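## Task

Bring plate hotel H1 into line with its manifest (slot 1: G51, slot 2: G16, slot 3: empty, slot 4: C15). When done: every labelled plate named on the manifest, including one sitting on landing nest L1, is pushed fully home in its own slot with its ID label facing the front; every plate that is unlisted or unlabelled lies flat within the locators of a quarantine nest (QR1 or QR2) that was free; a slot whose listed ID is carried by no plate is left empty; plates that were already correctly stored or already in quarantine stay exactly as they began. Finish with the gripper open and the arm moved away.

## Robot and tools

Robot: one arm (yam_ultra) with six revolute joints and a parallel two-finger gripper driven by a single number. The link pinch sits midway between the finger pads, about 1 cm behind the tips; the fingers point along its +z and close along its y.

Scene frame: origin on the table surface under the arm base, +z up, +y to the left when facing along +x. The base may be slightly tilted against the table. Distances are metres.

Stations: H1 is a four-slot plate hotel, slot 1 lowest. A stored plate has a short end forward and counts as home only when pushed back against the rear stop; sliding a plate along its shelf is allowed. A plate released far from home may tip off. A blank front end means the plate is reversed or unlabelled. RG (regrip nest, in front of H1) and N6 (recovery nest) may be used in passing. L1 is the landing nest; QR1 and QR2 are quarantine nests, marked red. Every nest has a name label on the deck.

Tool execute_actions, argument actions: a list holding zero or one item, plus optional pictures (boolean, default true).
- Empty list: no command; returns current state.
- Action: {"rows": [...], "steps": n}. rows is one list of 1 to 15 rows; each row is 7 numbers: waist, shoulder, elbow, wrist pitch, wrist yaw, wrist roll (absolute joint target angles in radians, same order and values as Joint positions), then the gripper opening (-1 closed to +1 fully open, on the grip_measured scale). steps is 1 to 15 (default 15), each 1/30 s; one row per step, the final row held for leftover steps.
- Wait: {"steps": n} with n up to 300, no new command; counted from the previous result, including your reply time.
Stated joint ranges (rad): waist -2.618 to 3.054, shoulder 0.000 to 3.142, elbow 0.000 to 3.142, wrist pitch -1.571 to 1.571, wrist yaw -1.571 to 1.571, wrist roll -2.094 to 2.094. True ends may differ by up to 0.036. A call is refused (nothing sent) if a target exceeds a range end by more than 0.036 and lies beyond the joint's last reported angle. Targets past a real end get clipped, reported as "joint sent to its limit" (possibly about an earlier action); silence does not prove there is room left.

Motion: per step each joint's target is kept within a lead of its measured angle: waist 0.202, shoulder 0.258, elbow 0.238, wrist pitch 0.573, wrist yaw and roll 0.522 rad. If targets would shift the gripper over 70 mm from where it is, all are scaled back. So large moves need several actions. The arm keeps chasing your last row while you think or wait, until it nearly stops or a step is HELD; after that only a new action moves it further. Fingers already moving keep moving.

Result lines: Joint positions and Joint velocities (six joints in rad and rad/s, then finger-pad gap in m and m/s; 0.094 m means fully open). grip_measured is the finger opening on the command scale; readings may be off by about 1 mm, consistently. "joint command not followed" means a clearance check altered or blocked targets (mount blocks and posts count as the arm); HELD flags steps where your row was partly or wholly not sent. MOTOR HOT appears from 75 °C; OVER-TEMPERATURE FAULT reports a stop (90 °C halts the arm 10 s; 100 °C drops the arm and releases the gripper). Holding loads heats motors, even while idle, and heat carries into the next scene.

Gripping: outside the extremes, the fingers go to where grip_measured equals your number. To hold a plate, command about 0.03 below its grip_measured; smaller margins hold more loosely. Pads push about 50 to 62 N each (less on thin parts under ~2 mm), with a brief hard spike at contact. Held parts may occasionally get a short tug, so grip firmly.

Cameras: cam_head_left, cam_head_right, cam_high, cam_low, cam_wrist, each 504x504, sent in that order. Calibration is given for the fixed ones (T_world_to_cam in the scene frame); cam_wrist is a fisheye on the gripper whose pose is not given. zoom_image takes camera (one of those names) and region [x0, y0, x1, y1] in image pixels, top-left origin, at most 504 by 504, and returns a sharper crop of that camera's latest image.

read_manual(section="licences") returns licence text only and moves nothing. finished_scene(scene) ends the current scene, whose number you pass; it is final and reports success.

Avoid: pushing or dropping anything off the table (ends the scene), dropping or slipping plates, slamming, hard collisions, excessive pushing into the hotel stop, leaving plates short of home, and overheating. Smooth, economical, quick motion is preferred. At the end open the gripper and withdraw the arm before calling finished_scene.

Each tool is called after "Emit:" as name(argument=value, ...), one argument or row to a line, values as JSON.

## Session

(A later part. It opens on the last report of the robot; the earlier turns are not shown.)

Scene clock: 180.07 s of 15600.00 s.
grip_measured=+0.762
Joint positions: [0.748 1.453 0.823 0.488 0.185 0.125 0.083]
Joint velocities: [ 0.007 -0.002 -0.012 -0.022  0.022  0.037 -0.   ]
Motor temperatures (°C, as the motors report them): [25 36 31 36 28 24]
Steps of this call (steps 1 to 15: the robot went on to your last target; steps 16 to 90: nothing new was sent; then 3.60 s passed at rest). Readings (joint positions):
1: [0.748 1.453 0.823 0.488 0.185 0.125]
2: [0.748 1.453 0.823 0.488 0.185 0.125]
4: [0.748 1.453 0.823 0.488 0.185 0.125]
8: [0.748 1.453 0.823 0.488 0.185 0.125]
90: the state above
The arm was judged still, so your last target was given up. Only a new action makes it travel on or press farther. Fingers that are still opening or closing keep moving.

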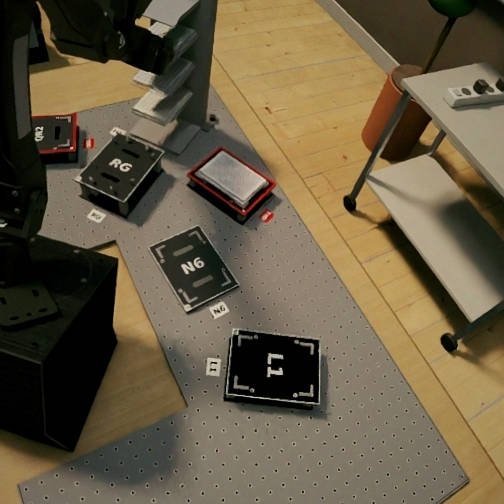

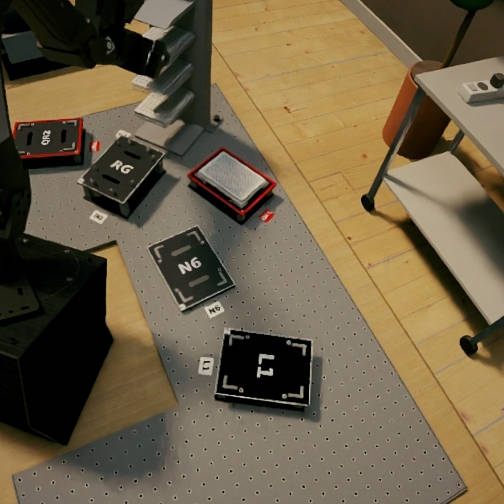

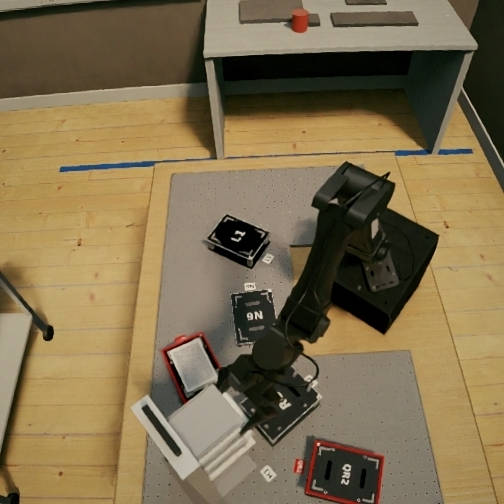

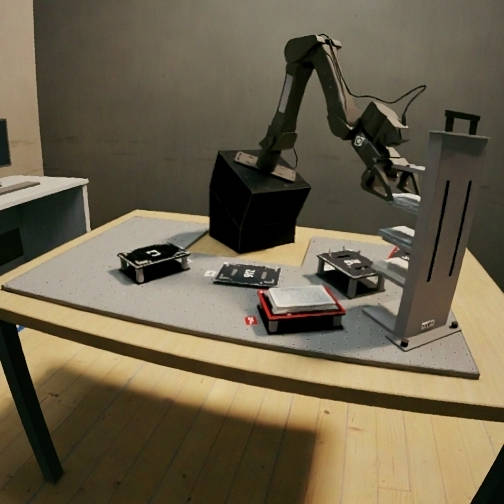

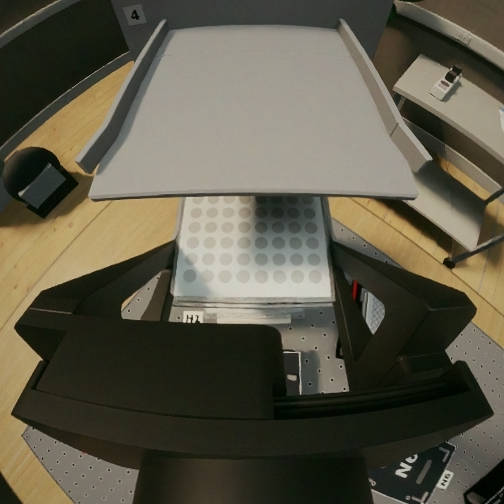

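Emit:
execute_actions(
  actions=[
    {"rows":[[0.75,1.43,0.86,0.47,0.187,0.125,0.66],[0.75,1.41,0.87,0.455,0.189,0.125,0.66],[0.75,1.40,0.875,0.44,0.189,0.125,0.66],[0.75,1.39,0.878,0.435,0.189,0.125,0.66],[0.752,1.385,0.87,0.435,0.19,0.125,0.66],[0.76,1.365,0.83,0.45,0.2,0.127,0.66],[0.767,1.345,0.8,0.46,0.207,0.128,0.66],[0.773,1.325,0.77,0.47,0.213,0.129,0.66],[0.779,1.305,0.74,0.475,0.219,0.13,0.66],[0.785,1.285,0.712,0.482,0.225,0.131,0.66],[0.791,1.265,0.686,0.488,0.231,0.132,0.66],[0.797,1.245,0.66,0.494,0.237,0.133,0.66],[0.804,1.225,0.635,0.5,0.243,0.134,0.66],[0.811,1.207,0.61,0.505,0.25,0.135,0.66],[0.818,1.188,0.585,0.51,0.257,0.136,0.66]]},
  ],
  pictures=false,
)

Emit:
execute_actions(
  actions=[
    {"rows":[[0.826,1.168,0.565,0.51,0.265,0.137,0.66],[0.834,1.148,0.545,0.51,0.273,0.138,0.66],[0.842,1.128,0.525,0.51,0.281,0.139,0.66],[0.85,1.108,0.505,0.51,0.289,0.14,0.66],[0.858,1.088,0.485,0.51,0.297,0.141,0.66],[0.866,1.068,0.465,0.51,0.305,0.142,0.66],[0.875,1.048,0.445,0.51,0.314,0.143,0.66],[0.884,1.028,0.426,0.51,0.323,0.144,0.66],[0.893,1.008,0.407,0.51,0.332,0.146,0.66],[0.902,0.99,0.388,0.5,0.341,0.148,0.66],[0.911,0.97,0.37,0.49,0.35,0.15,0.66],[0.92,0.953,0.352,0.48,0.358,0.152,0.66]]},
  ],
)

Scene clock: 183.60 s of 15600.00 s.
grip_measured=+0.762
Joint positions: [0.798 1.242 0.639 0.469 0.219 0.127 0.083]
Joint velocities: [ 0.198 -0.486 -0.799 -0.066  0.11   0.051  0.   ]
Motor temperatures (°C, as the motors report them): [25 36 31 36 28 24]
Steps of this call (steps 1 to 90: nothing new was sent; then 0.03 s passed at rest; steps 91 to 105: all 15 steps of this action). Readings (joint positions):
91: [0.748 1.453 0.823 0.488 0.185 0.125]
92: [0.748 1.451 0.824 0.483 0.185 0.125]
94: [0.748 1.441 0.831 0.460 0.185 0.125]
98: [0.752 1.392 0.818 0.445 0.189 0.125]
105: the state above

Scene clock: 184.10 s of 15600.00 s.
grip_measured=+0.762
Joint positions: [0.91  0.977 0.36  0.468 0.325 0.143 0.083]
Joint velocities: [ 0.046 -0.027 -0.134  0.007  0.11   0.007 -0.   ]
Motor temperatures (°C, as the motors report them): [25 36 31 36 28 24]
Steps of this call (steps 1 to 15: all 15 steps of this action). Readings (joint positions):
1: [0.804 1.225 0.613 0.470 0.226 0.128]
2: [0.812 1.207 0.588 0.470 0.232 0.129]
4: [0.827 1.171 0.542 0.470 0.245 0.130]
8: [0.860 1.088 0.465 0.470 0.275 0.134]
15: the state above

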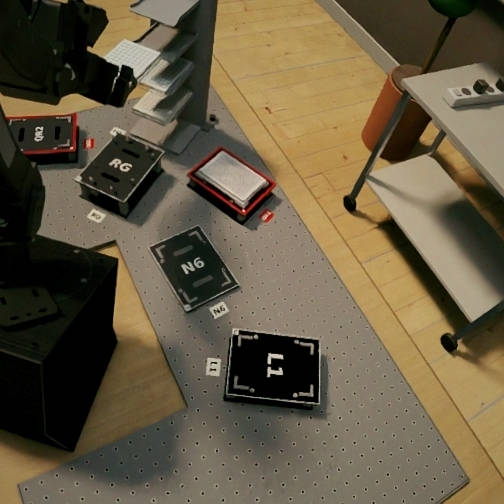

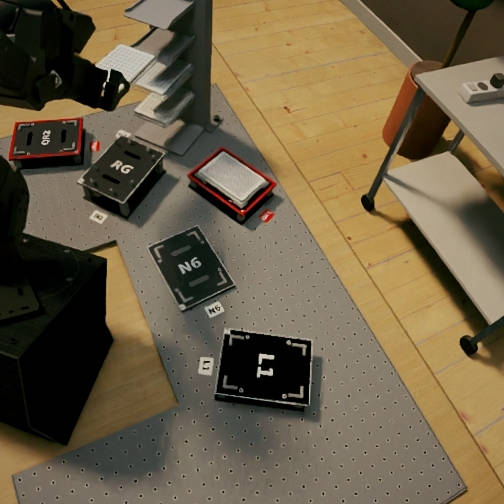

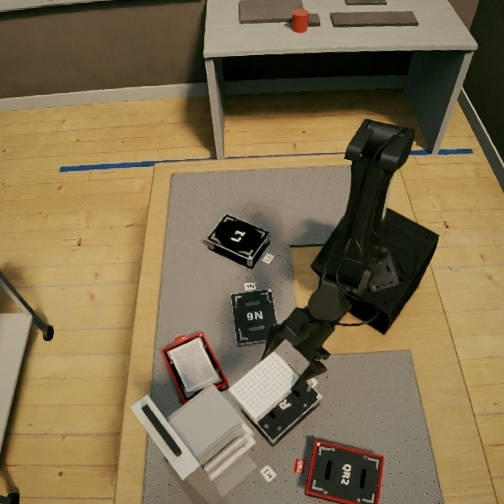

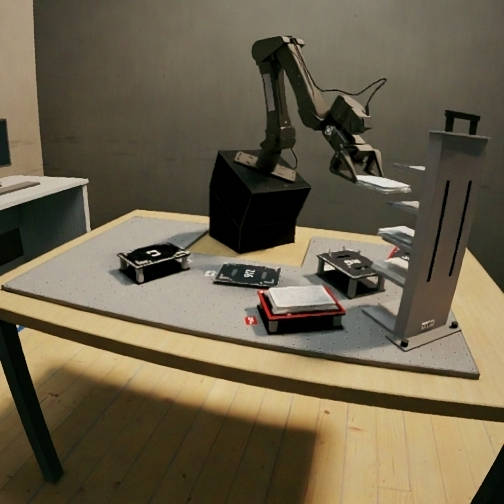

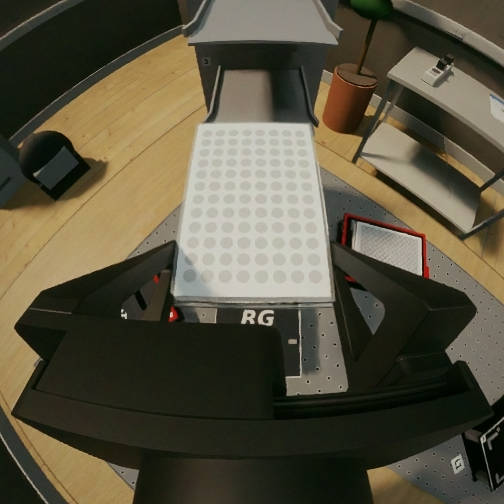

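Emit:
execute_actions(
  actions=[
    {"rows":[[0.923,0.935,0.39,0.45,0.361,0.152,0.66],[0.926,0.918,0.41,0.42,0.364,0.152,0.66],[0.929,0.9,0.425,0.39,0.367,0.153,0.66],[0.932,0.883,0.44,0.36,0.37,0.153,0.66],[0.934,0.866,0.455,0.33,0.373,0.153,0.66],[0.937,0.848,0.47,0.3,0.376,0.154,0.66],[0.94,0.83,0.485,0.265,0.379,0.154,0.66],[0.942,0.813,0.5,0.23,0.382,0.155,0.66],[0.945,0.796,0.515,0.2,0.385,0.155,0.66],[0.948,0.778,0.53,0.165,0.388,0.156,0.66],[0.95,0.76,0.545,0.135,0.391,0.156,0.66],[0.953,0.743,0.56,0.105,0.394,0.157,0.66],[0.956,0.726,0.575,0.075,0.397,0.157,0.66],[0.958,0.71,0.59,0.045,0.4,0.158,0.66],[0.96,0.695,0.604,0.02,0.4,0.158,0.66]]},
  ],
  pictures=false,
)

Emit:
execute_actions(
  actions=[
    {"steps":12},
  ],
)

Scene clock: 186.13 s of 15600.00 s.
grip_measured=+0.662
Joint positions: [0.946 0.742 0.545 0.144 0.377 0.15  0.078]
Joint velocities: [ 0.081 -0.457  0.393 -0.784  0.183  0.022  0.   ]
Motor temperatures (°C, as the motors report them): [25 35 31 36 28 24]
Steps of this call (steps 1 to 45: the robot went on to your last target; step 46: nothing new was sent; steps 47 to 61: all 15 steps of this action). Readings (joint positions):
47: [0.910 0.974 0.336 0.450 0.345 0.146]
48: [0.911 0.968 0.342 0.438 0.346 0.146]
50: [0.916 0.942 0.367 0.403 0.349 0.146]
54: [0.928 0.866 0.438 0.328 0.357 0.147]
61: the state above

Scene clock: 186.53 s of 15600.00 s.
grip_measured=+0.662
Joint positions: [0.949 0.71  0.575 0.03  0.386 0.152 0.078]
Joint velocities: [ 0.007  0.002  0.002 -0.095  0.051  0.066  0.   ]
Motor temperatures (°C, as the motors report them): [25 35 31 36 28 24]
Steps of this call (steps 1 to 12: the robot went on to your last target). Readings (joint positions):
1: [0.948 0.729 0.557 0.121 0.379 0.151]
2: [0.949 0.719 0.565 0.106 0.381 0.151]
4: [0.949 0.710 0.575 0.086 0.384 0.151]
8: [0.949 0.710 0.575 0.047 0.386 0.152]
12: the state above

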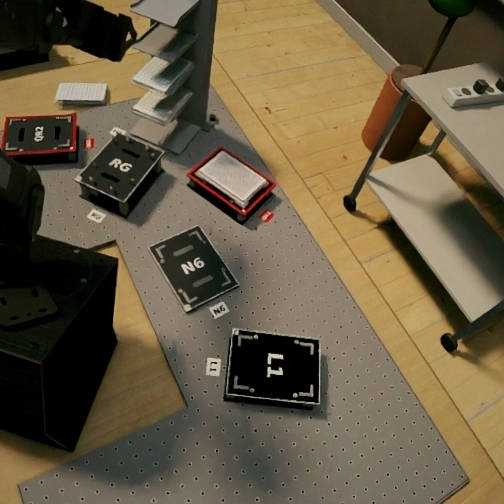

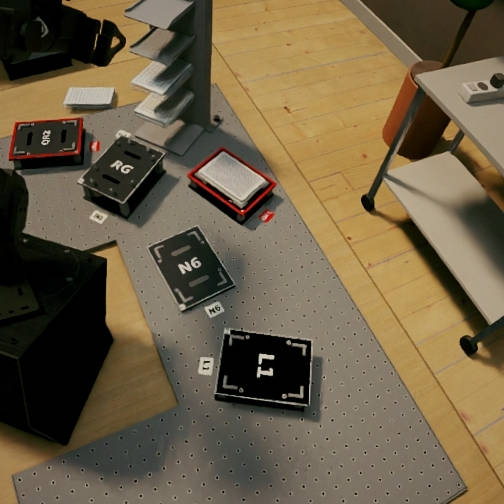

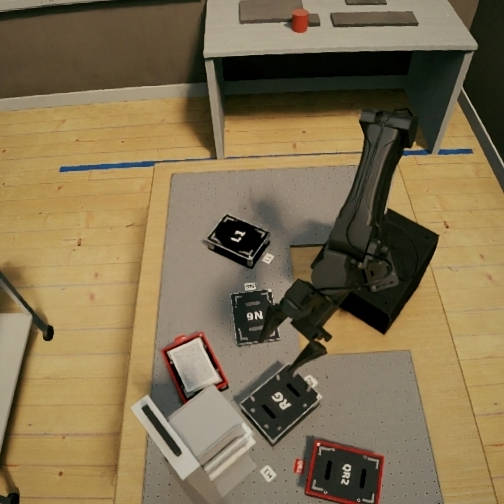

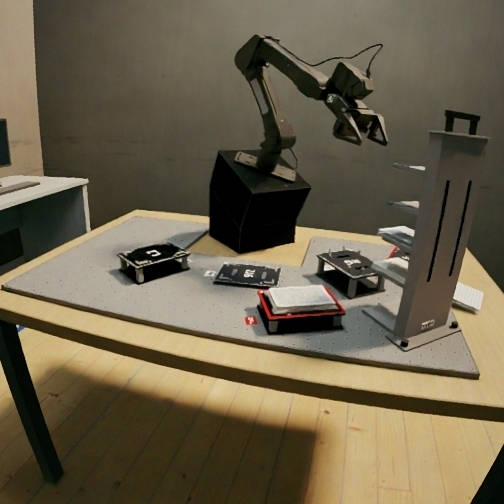

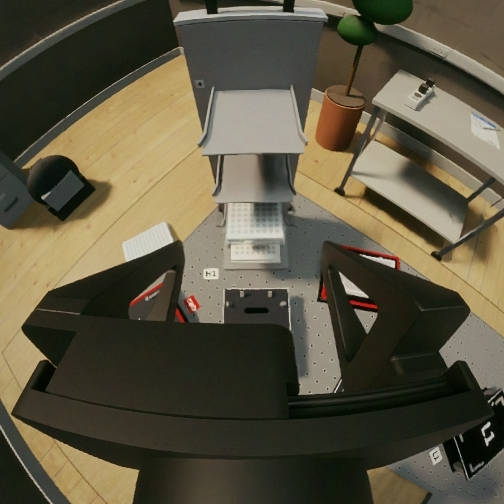

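Emit:
zoom_image(
  camera="cam_head_right",
  region=[0,50,200,200],
)

Emit:
zoom_image(
  camera="cam_low",
  region=[370,220,504,354],
)

Region (0, 50, 200, 200) of cam_head_right's 504x504 image, scaled by 2.520, with more detail than that image has; it fills the top 378 rows of this view, and the rest is white.

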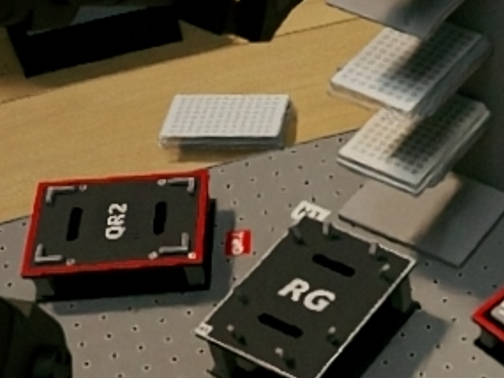

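Region (370, 220, 504, 354) of cam_low's 504x504 image, scaled by 3.761, with more detail than that image has.

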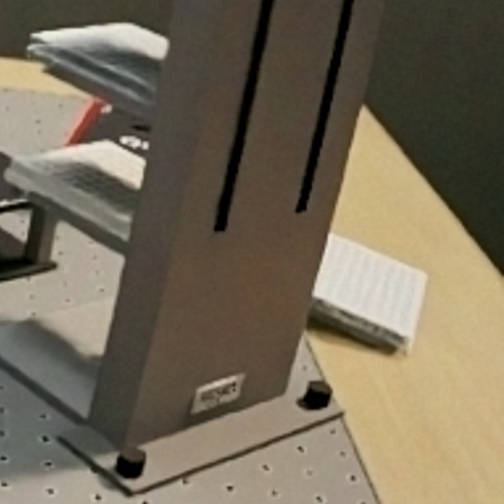

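Emit:
execute_actions(
  actions=[
    {"rows":[[1.05,0.71,0.6,0.0,0.3,0.1,1],[1.15,0.75,0.65,0,0.2,0,1],[1.2,0.8,0.7,0,0.16,-0.085,1],[1.25,0.9,0.75,0,0.16,-0.085,1],[1.3,1.0,0.8,0,0.16,-0.085,1],[1.3,1.1,0.87,0,0.16,-0.085,1],[1.3,1.2,0.94,0,0.16,-0.085,1],[1.3,1.3,1.0,0,0.16,-0.085,1],[1.3,1.4,1.07,0,0.16,-0.085,1],[1.3,1.5,1.14,0,0.16,-0.085,1],[1.3,1.6,1.21,0,0.16,-0.085,1],[1.28,1.7,1.28,0,0.16,-0.085,1],[1.26,1.8,1.35,0,0.16,-0.085,1],[1.24,1.9,1.42,0,0.16,-0.085,1],[1.2,2.08,1.57,0,0.16,-0.085,1]]},
  ],
  pictures=false,
)

Emit:
execute_actions(
  actions=[
    {"steps":30},
  ],
)

Scene clock: 195.80 s of 15600.00 s.
grip_measured=+1.000
Joint positions: [ 1.269  1.723  1.365  0.015  0.174 -0.066  0.094]
Joint velocities: [-0.364  2.591  2.103 -0.139 -0.139 -0.198  0.   ]
Motor temperatures (°C, as the motors report them): [25 34 31 36 28 24]
Steps of this call (steps 1 to 30: the robot went on to your last target; steps 31 to 210: nothing new was sent; then 1.77 s passed at rest; steps 211 to 225: all 15 steps of this action). Readings (joint positions):
211: [0.962 0.710 0.575 0.018 0.384 0.146]
212: [1.004 0.713 0.580 0.012 0.368 0.125]
214: [1.129 0.767 0.625 -0.004 0.308 0.061]
218: [1.281 1.078 0.857 -0.008 0.224 -0.018]
225: the state above

Scene clock: 196.80 s of 15600.00 s.
grip_measured=+1.000
Joint positions: [ 1.187  2.1    1.541 -0.016  0.17  -0.079  0.094]
Joint velocities: [ 0.017  0.007 -0.012  0.007 -0.066  0.007  0.   ]
Motor temperatures (°C, as the motors report them): [25 34 31 36 28 24]
Steps of this call (steps 1 to 30: the robot went on to your last target). Readings (joint positions):
1: [1.255 1.812 1.434 0.016 0.171 -0.069]
2: [1.239 1.891 1.485 0.027 0.171 -0.070]
4: [1.212 2.017 1.537 0.036 0.171 -0.073]
8: [1.186 2.142 1.541 -0.021 0.171 -0.076]
30: the state above

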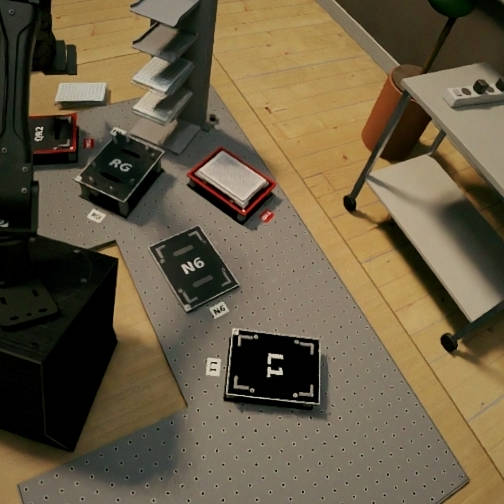

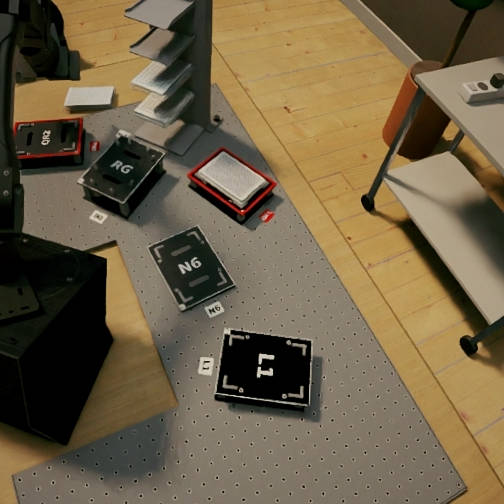

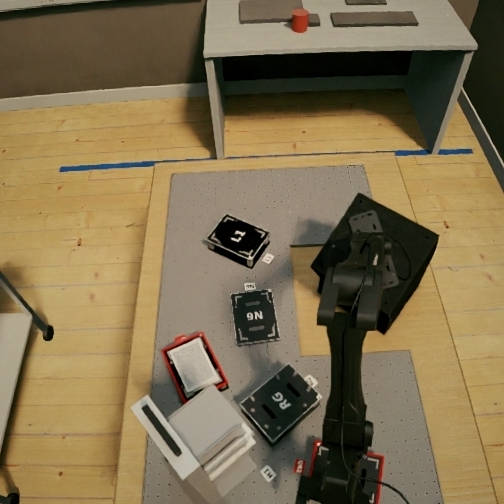

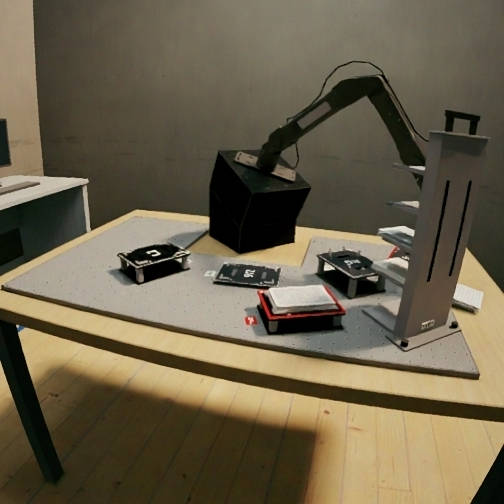

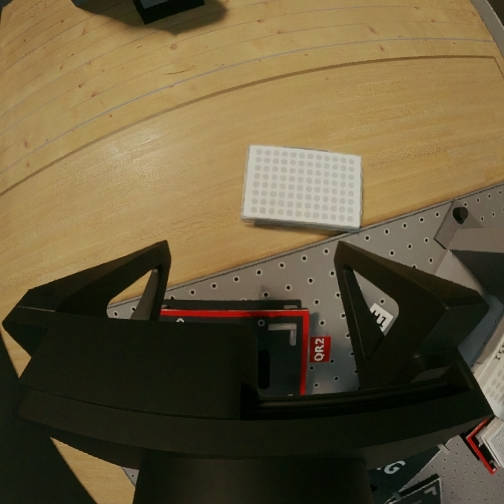

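Emit:
zoom_image(
  camera="cam_wrist",
  region=[220,120,400,260],
)

Region (220, 120, 400, 260) of cam_wrist's 504x504 image, scaled by 2.800, with more detail than that image has.

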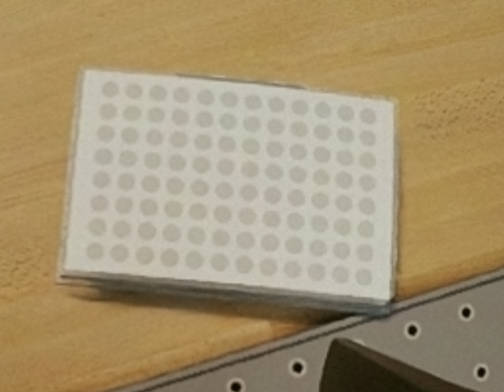

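Emit:
execute_actions(
  actions=[
    {"rows":[[1.17,2.1,1.6,0.02,0.18,-0.06,0],[1.15,2.12,1.62,0.03,0.19,-0.04,-1],[1.13,2.14,1.64,0.04,0.2,-0.02,-1],[1.11,2.16,1.66,0.05,0.2,0,-1],[1.09,2.18,1.68,0.06,0.21,0.02,-1],[1.07,2.2,1.7,0.07,0.22,0.04,-1],[1.05,2.22,1.72,0.08,0.23,0.06,-1],[1.03,2.24,1.74,0.09,0.24,0.08,-1],[1.01,2.26,1.76,0.1,0.24,0.1,-1],[1.0,2.28,1.78,0.11,0.24,0.12,-1],[0.995,2.3,1.8,0.12,0.24,0.12,-1],[0.995,2.31,1.81,0.12,0.24,0.12,-1]]},
  ],
  pictures=false,
)

Emit:
execute_actions(
  actions=[
    {"steps":20},
  ],
)

Scene clock: 206.20 s of 15600.00 s.
grip_measured=-0.981
Joint positions: [0.962 2.323 1.771 0.086 0.231 0.091 0.001]
Joint velocities: [-0.125  0.159 -0.007 -0.081  0.168  0.198 -0.   ]
Motor temperatures (°C, as the motors report them): [25 38 31 36 28 24]
Steps of this call (steps 1 to 15: the robot went on to your last target; steps 16 to 100: nothing new was sent; then 5.57 s passed at rest; steps 101 to 115: all 15 steps of this action). Readings (joint positions):
101: [1.186 2.101 1.544 -0.016 0.170 -0.077]
102: [1.183 2.107 1.554 -0.016 0.170 -0.072]
104: [1.167 2.132 1.592 -0.006 0.171 -0.054]
108: [1.091 2.206 1.679 0.037 0.189 0.004]
115: the state above

Scene clock: 206.87 s of 15600.00 s.
grip_measured=-0.981
Joint positions: [0.989 2.332 1.771 0.095 0.235 0.114 0.001]
Joint velocities: [ 0.002 -0.002  0.002 -0.037 -0.007 -0.066 -0.002]
Motor temperatures (°C, as the motors report them): [25 38 31 36 28 24]
Steps of this call (steps 1 to 20: the robot went on to your last target). Readings (joint positions):
1: [0.960 2.328 1.771 0.086 0.234 0.096]
2: [0.960 2.330 1.771 0.086 0.235 0.099]
4: [0.968 2.332 1.771 0.086 0.235 0.105]
8: [0.985 2.332 1.771 0.093 0.235 0.110]
20: the state above

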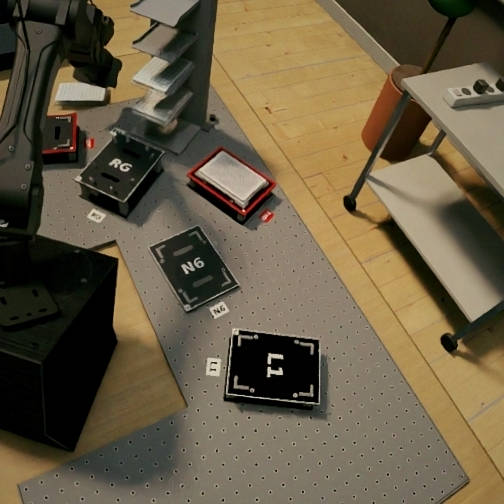

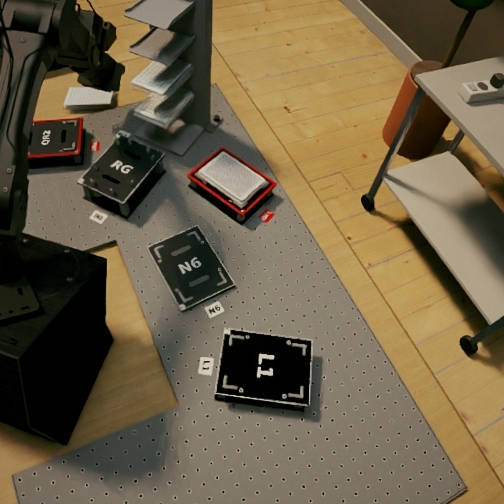

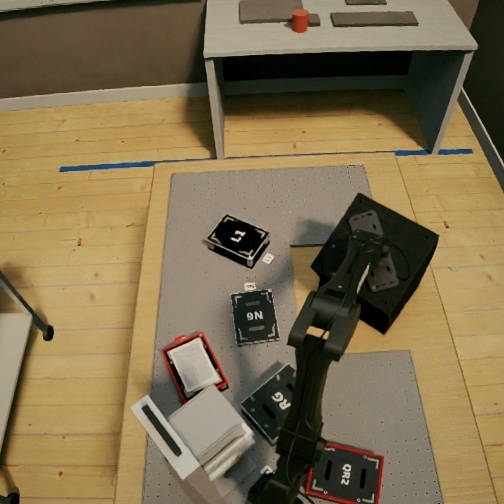

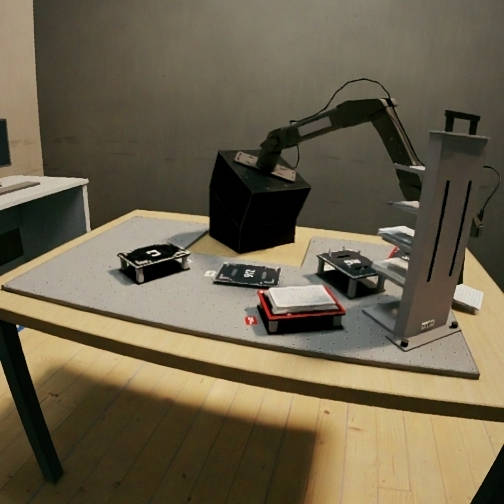

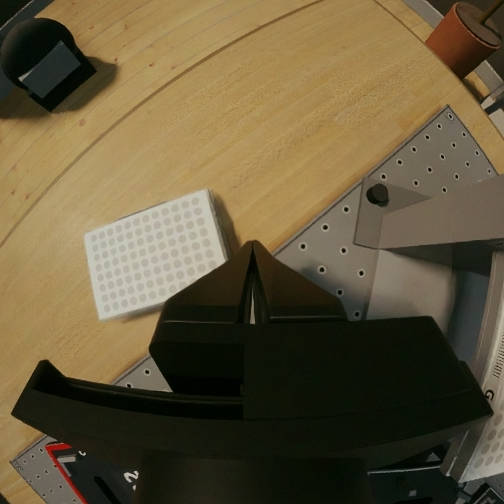

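Emit:
execute_actions(
  actions=[
    {"rows":[[0.99,2.325,1.818,0.125,0.23,0.11,-1],[0.988,2.34,1.826,0.133,0.23,0.11,-1],[0.986,2.355,1.834,0.14,0.22,0.11,-1],[0.984,2.37,1.842,0.148,0.22,0.11,-1],[0.982,2.385,1.85,0.155,0.21,0.11,-1],[0.98,2.4,1.858,0.163,0.21,0.11,-1],[0.978,2.415,1.866,0.17,0.21,0.11,-1],[0.976,2.43,1.874,0.18,0.21,0.11,-1],[0.975,2.445,1.882,0.19,0.21,0.11,-1],[0.975,2.455,1.887,0.195,0.21,0.11,-1]]},
  ],
  pictures=false,
)

Emit:
execute_actions(
  actions=[
    {"steps":12},
  ],
)

Emit:
zoom_image(
  camera="cam_head_right",
  region=[30,30,190,150],
)

Scene clock: 209.97 s of 15600.00 s.
grip_measured=-0.981
Joint positions: [0.979 2.478 1.852 0.161 0.219 0.114 0.001]
Joint velocities: [-0.022  0.11  -0.012 -0.037  0.037  0.037 -0.001]
Motor temperatures (°C, as the motors report them): [25 39 31 36 28 24]
Steps of this call (steps 1 to 15: the robot went on to your last target; steps 16 to 78: nothing new was sent; steps 79 to 93: all 15 steps of this action). Readings (joint positions):
79: [0.989 2.332 1.771 0.095 0.235 0.114]
80: [0.989 2.334 1.774 0.096 0.235 0.114]
82: [0.989 2.349 1.794 0.105 0.234 0.114]
86: [0.988 2.400 1.834 0.139 0.225 0.114]
93: the state above

Scene clock: 210.37 s of 15600.00 s.
grip_measured=-0.981
Joint positions: [0.978 2.481 1.852 0.171 0.219 0.114 0.001]
Joint velocities: [ 0.012 -0.002 -0.022  0.051  0.022 -0.051  0.   ]
Motor temperatures (°C, as the motors report them): [25 39 31 36 28 24]
Steps of this call (steps 1 to 12: the robot went on to your last target). Readings (joint positions):
1: [0.978 2.481 1.852 0.161 0.219 0.114]
2: [0.978 2.481 1.852 0.161 0.219 0.114]
4: [0.978 2.481 1.852 0.165 0.219 0.114]
8: [0.978 2.481 1.852 0.170 0.219 0.114]
12: the state above

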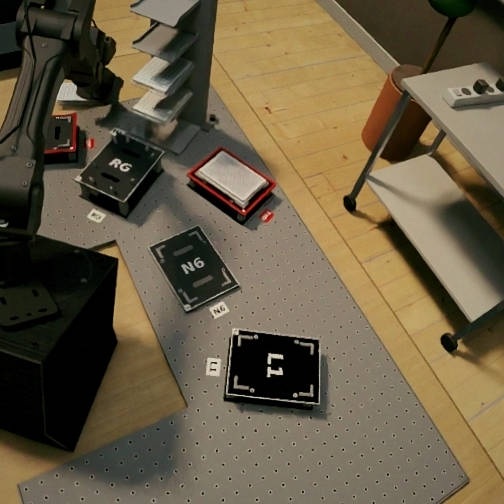

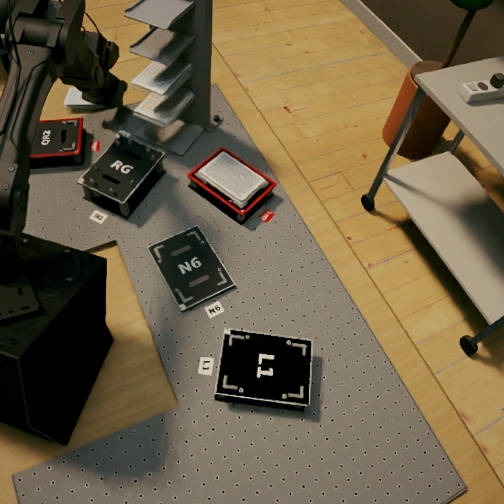

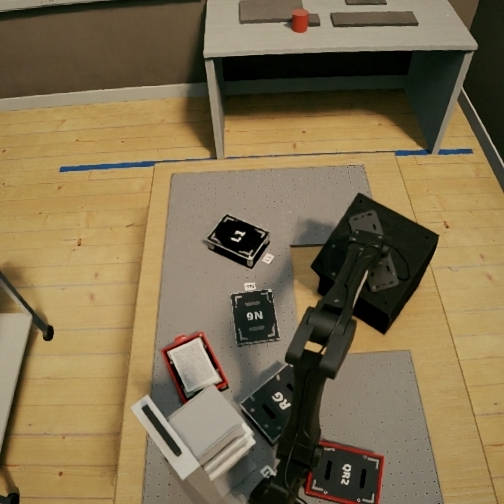

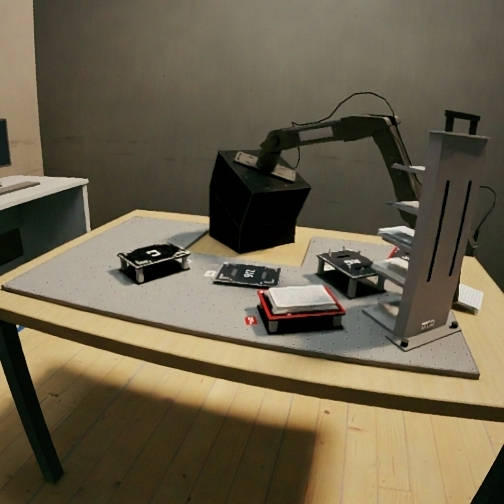

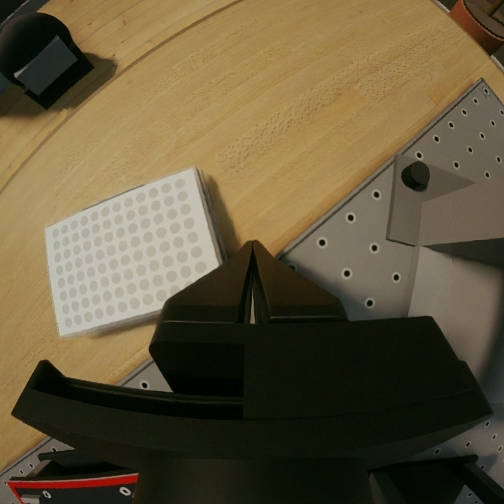

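Region (30, 30, 190, 150) of cam_head_right's 504x504 image, scaled by 3.150, with more detail than that image has; it fills the top 378 rows of this view, and the rest is white.

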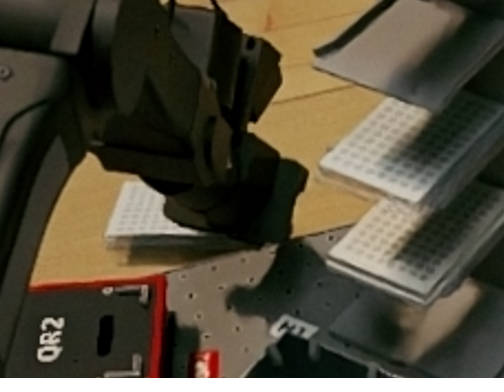

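Emit:
execute_actions(
  actions=[
    {"rows":[[0.975,2.465,1.892,0.2,0.21,0.11,-1],[0.975,2.475,1.897,0.205,0.21,0.11,-1],[0.975,2.485,1.902,0.21,0.21,0.11,-1],[0.975,2.495,1.907,0.215,0.21,0.11,-1],[0.975,2.505,1.912,0.22,0.21,0.11,-1],[0.975,2.515,1.918,0.225,0.21,0.11,-1],[0.975,2.522,1.921,0.228,0.21,0.11,-1]]},
  ],
)

Emit:
zoom_image(
  camera="cam_wrist",
  region=[130,140,290,300],
)

Scene clock: 213.80 s of 15600.00 s.
grip_measured=-0.981
Joint positions: [0.978 2.535 1.889 0.205 0.218 0.114 0.001]
Joint velocities: [-0.007  0.012  0.002  0.037  0.007 -0.022  0.001]
Motor temperatures (°C, as the motors report them): [25 41 31 36 28 24]
Steps of this call (steps 1 to 15: the robot went on to your last target; steps 16 to 88: nothing new was sent; steps 89 to 103: all 15 steps of this action). Readings (joint positions):
89: [0.978 2.481 1.852 0.171 0.219 0.114]
90: [0.978 2.481 1.852 0.173 0.219 0.114]
92: [0.978 2.487 1.861 0.176 0.219 0.114]
96: [0.978 2.515 1.887 0.198 0.219 0.114]
103: the state above

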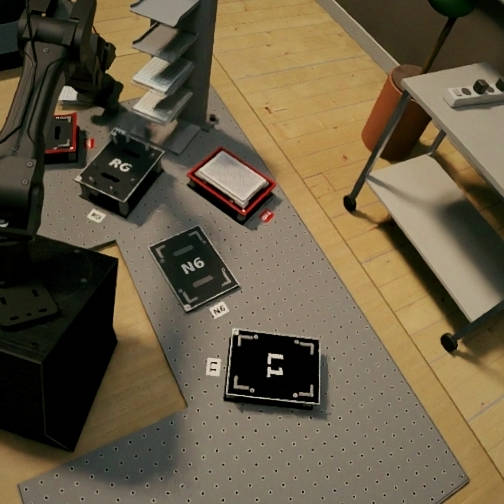

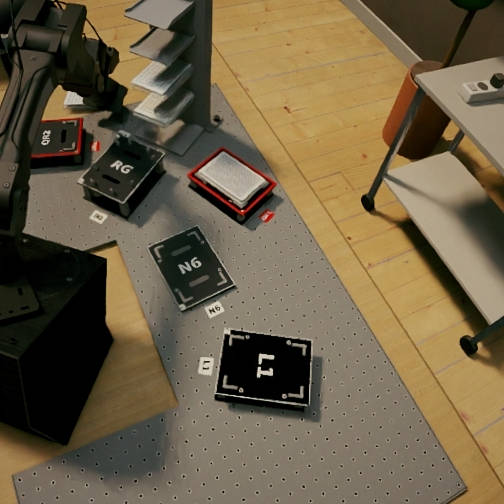

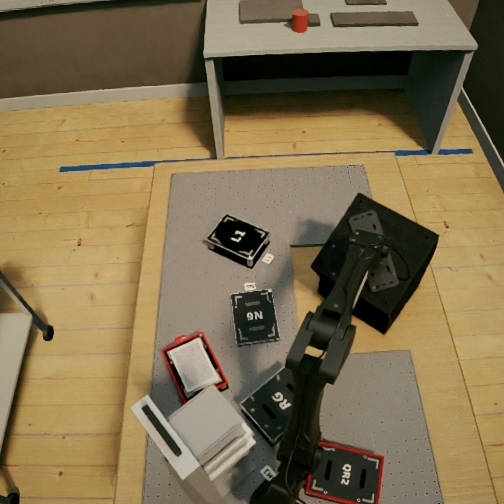

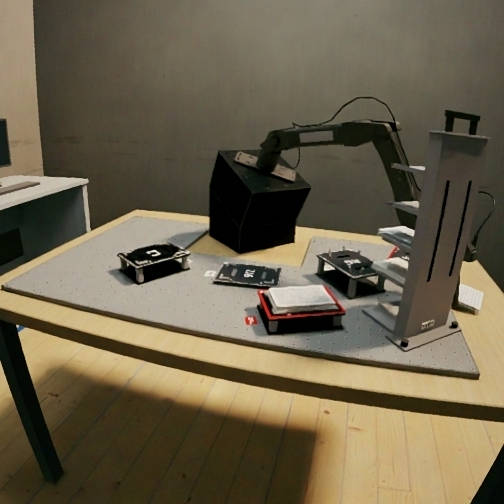

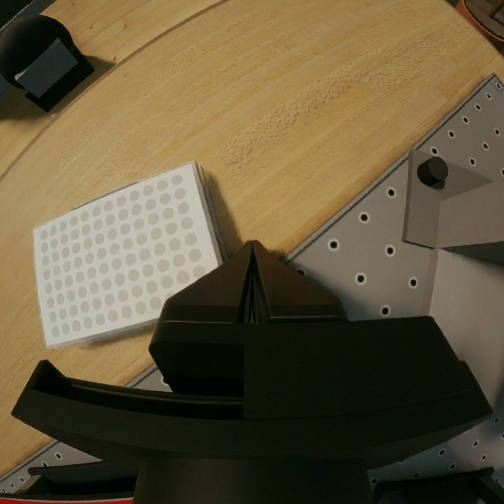

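Region (130, 140, 290, 300) of cam_wrist's 504x504 image, scaled by 3.150, with more detail than that image has.

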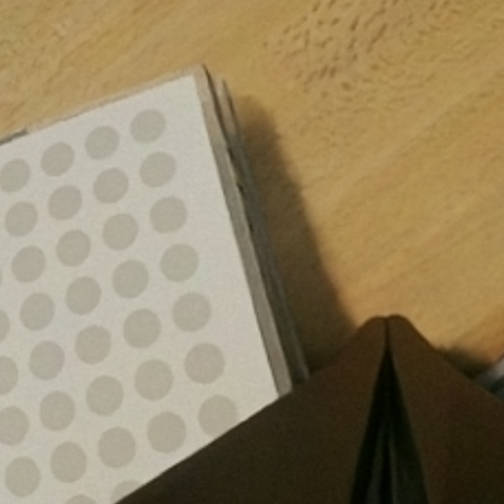

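Emit:
execute_actions(
  actions=[
    {"rows":[[0.98,2.532,1.921,0.228,0.21,0.11,-1],[0.987,2.534,1.921,0.228,0.21,0.11,-1],[0.994,2.535,1.921,0.228,0.21,0.11,-1],[1.0,2.536,1.921,0.228,0.21,0.11,-1],[1.006,2.537,1.921,0.228,0.21,0.11,-1],[1.012,2.538,1.921,0.228,0.21,0.11,-1],[1.018,2.539,1.921,0.228,0.21,0.11,-1],[1.024,2.54,1.921,0.228,0.21,0.11,-1],[1.03,2.541,1.921,0.228,0.21,0.11,-1],[1.036,2.542,1.921,0.228,0.21,0.11,-1],[1.042,2.543,1.921,0.228,0.21,0.11,-1],[1.048,2.544,1.921,0.228,0.21,0.11,-1],[1.054,2.545,1.921,0.228,0.21,0.11,-1],[1.06,2.546,1.921,0.228,0.21,0.11,-1],[1.066,2.547,1.921,0.228,0.21,0.11,-1]]},
  ],
  pictures=false,
)

Emit:
execute_actions(
  actions=[
    {"steps":10},
  ],
)

Scene clock: 216.53 s of 15600.00 s.
grip_measured=-0.981
Joint positions: [1.038 2.552 1.889 0.21  0.218 0.114 0.001]
Joint velocities: [ 0.242  0.037 -0.027 -0.022 -0.022 -0.051  0.   ]
Motor temperatures (°C, as the motors report them): [25 41 31 36 28 24]
Steps of this call (steps 1 to 15: the robot went on to your last target; steps 16 to 67: nothing new was sent; steps 68 to 82: all 15 steps of this action). Readings (joint positions):
68: [0.978 2.535 1.889 0.205 0.218 0.114]
69: [0.978 2.535 1.889 0.205 0.218 0.114]
71: [0.978 2.536 1.889 0.206 0.218 0.114]
75: [0.988 2.541 1.889 0.210 0.218 0.114]
82: the state above

Scene clock: 216.87 s of 15600.00 s.
grip_measured=-0.981
Joint positions: [1.063 2.556 1.889 0.21  0.216 0.114 0.001]
Joint velocities: [ 0.002  0.007 -0.002 -0.007  0.066 -0.051 -0.   ]
Motor temperatures (°C, as the motors report them): [25 41 31 37 28 24]
Steps of this call (steps 1 to 10: the robot went on to your last target). Readings (joint positions):
1: [1.045 2.553 1.889 0.210 0.218 0.114]
2: [1.052 2.554 1.889 0.210 0.218 0.114]
4: [1.061 2.555 1.889 0.210 0.217 0.114]
8: [1.064 2.556 1.889 0.210 0.216 0.114]
10: the state above

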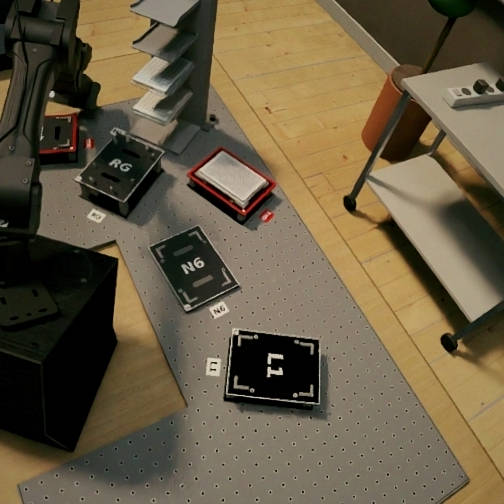

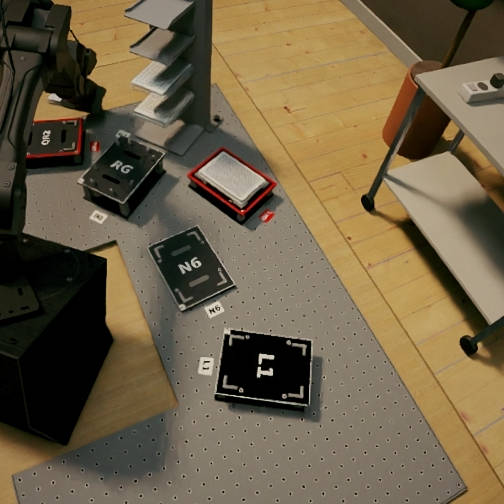

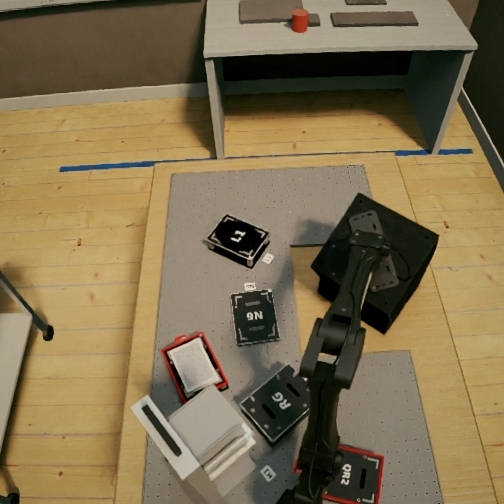

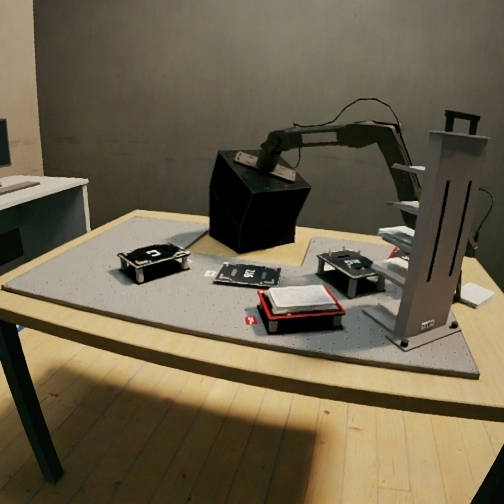

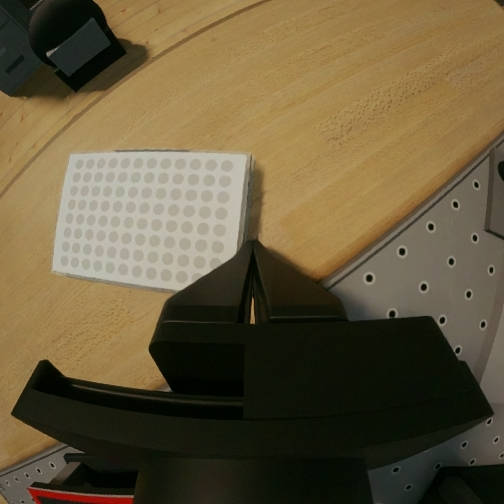

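Emit:
execute_actions(
  actions=[
    {"rows":[[1.07,2.527,1.885,0.228,0.21,0.11,-1],[1.074,2.524,1.878,0.228,0.21,0.11,-1],[1.078,2.521,1.872,0.228,0.21,0.11,-1],[1.081,2.518,1.865,0.228,0.21,0.11,-1],[1.085,2.515,1.859,0.228,0.21,0.11,-1],[1.088,2.512,1.852,0.228,0.21,0.11,-1],[1.092,2.509,1.846,0.228,0.21,0.11,-1],[1.095,2.506,1.839,0.228,0.21,0.11,-1],[1.099,2.503,1.833,0.228,0.21,0.11,-1],[1.102,2.5,1.826,0.228,0.21,0.11,-1],[1.106,2.497,1.82,0.228,0.21,0.11,-1],[1.11,2.494,1.813,0.228,0.21,0.11,-1],[1.113,2.491,1.807,0.228,0.21,0.11,-1],[1.117,2.488,1.8,0.228,0.21,0.11,-1],[1.12,2.485,1.797,0.228,0.21,0.11,-1]]},
  ],
  pictures=false,
)

Emit:
execute_actions(
  actions=[
    {"steps":10},
  ],
)

Scene clock: 220.90 s of 15600.00 s.
grip_measured=-0.981
Joint positions: [1.095 2.523 1.818 0.211 0.216 0.114 0.001]
Joint velocities: [ 0.154 -0.076 -0.193 -0.066 -0.022 -0.037 -0.   ]
Motor temperatures (°C, as the motors report them): [25 42 31 37 28 24]
Steps of this call (steps 1 to 30: the robot went on to your last target; steps 31 to 90: nothing new was sent; then 0.53 s passed at rest; steps 91 to 105: all 15 steps of this action). Readings (joint positions):
91: [1.063 2.556 1.889 0.210 0.216 0.114]
92: [1.063 2.556 1.889 0.210 0.216 0.114]
94: [1.063 2.556 1.889 0.210 0.216 0.114]
98: [1.068 2.544 1.864 0.211 0.216 0.114]
105: the state above

Scene clock: 221.23 s of 15600.00 s.
grip_measured=-0.981
Joint positions: [1.111 2.518 1.809 0.211 0.216 0.114 0.001]
Joint velocities: [-0.017 -0.007  0.012 -0.007 -0.037  0.007  0.   ]
Motor temperatures (°C, as the motors report them): [25 42 31 37 28 24]
Steps of this call (steps 1 to 10: the robot went on to your last target). Readings (joint positions):
1: [1.099 2.521 1.813 0.211 0.216 0.114]
2: [1.103 2.520 1.811 0.211 0.216 0.114]
4: [1.109 2.520 1.809 0.211 0.216 0.114]
8: [1.111 2.519 1.809 0.211 0.216 0.114]
10: the state above

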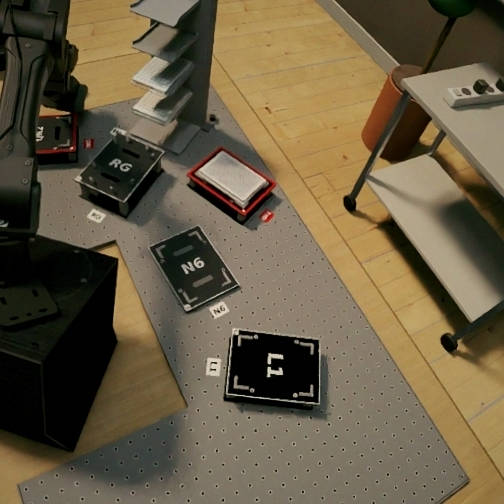

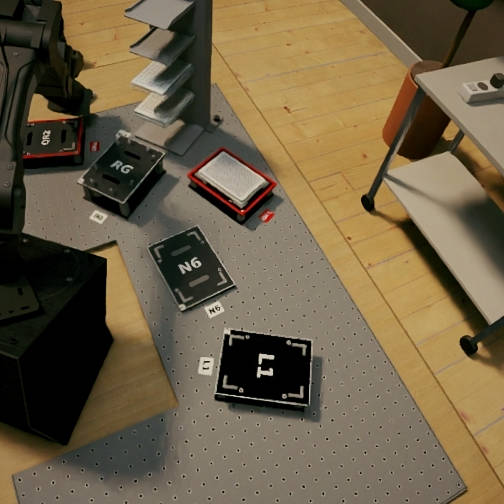

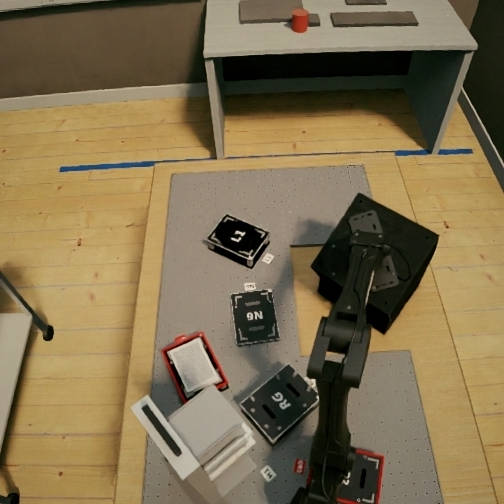

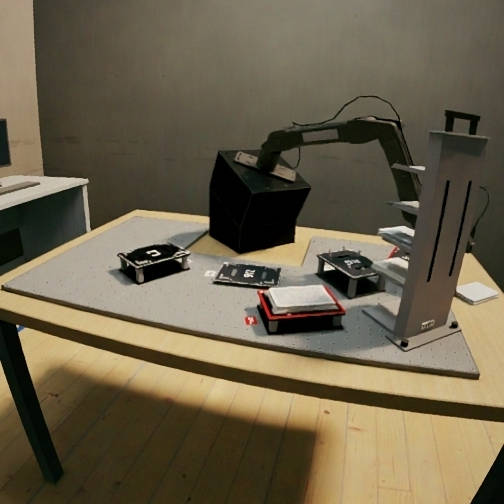

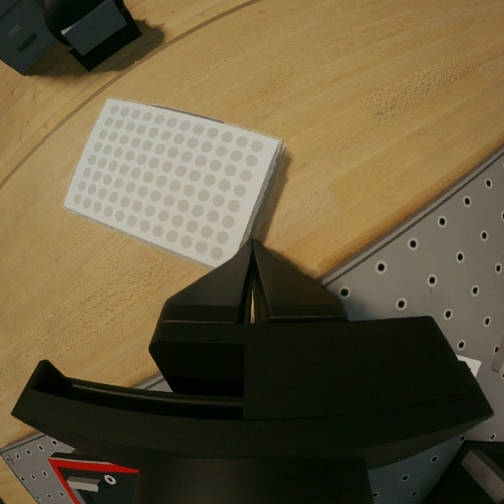

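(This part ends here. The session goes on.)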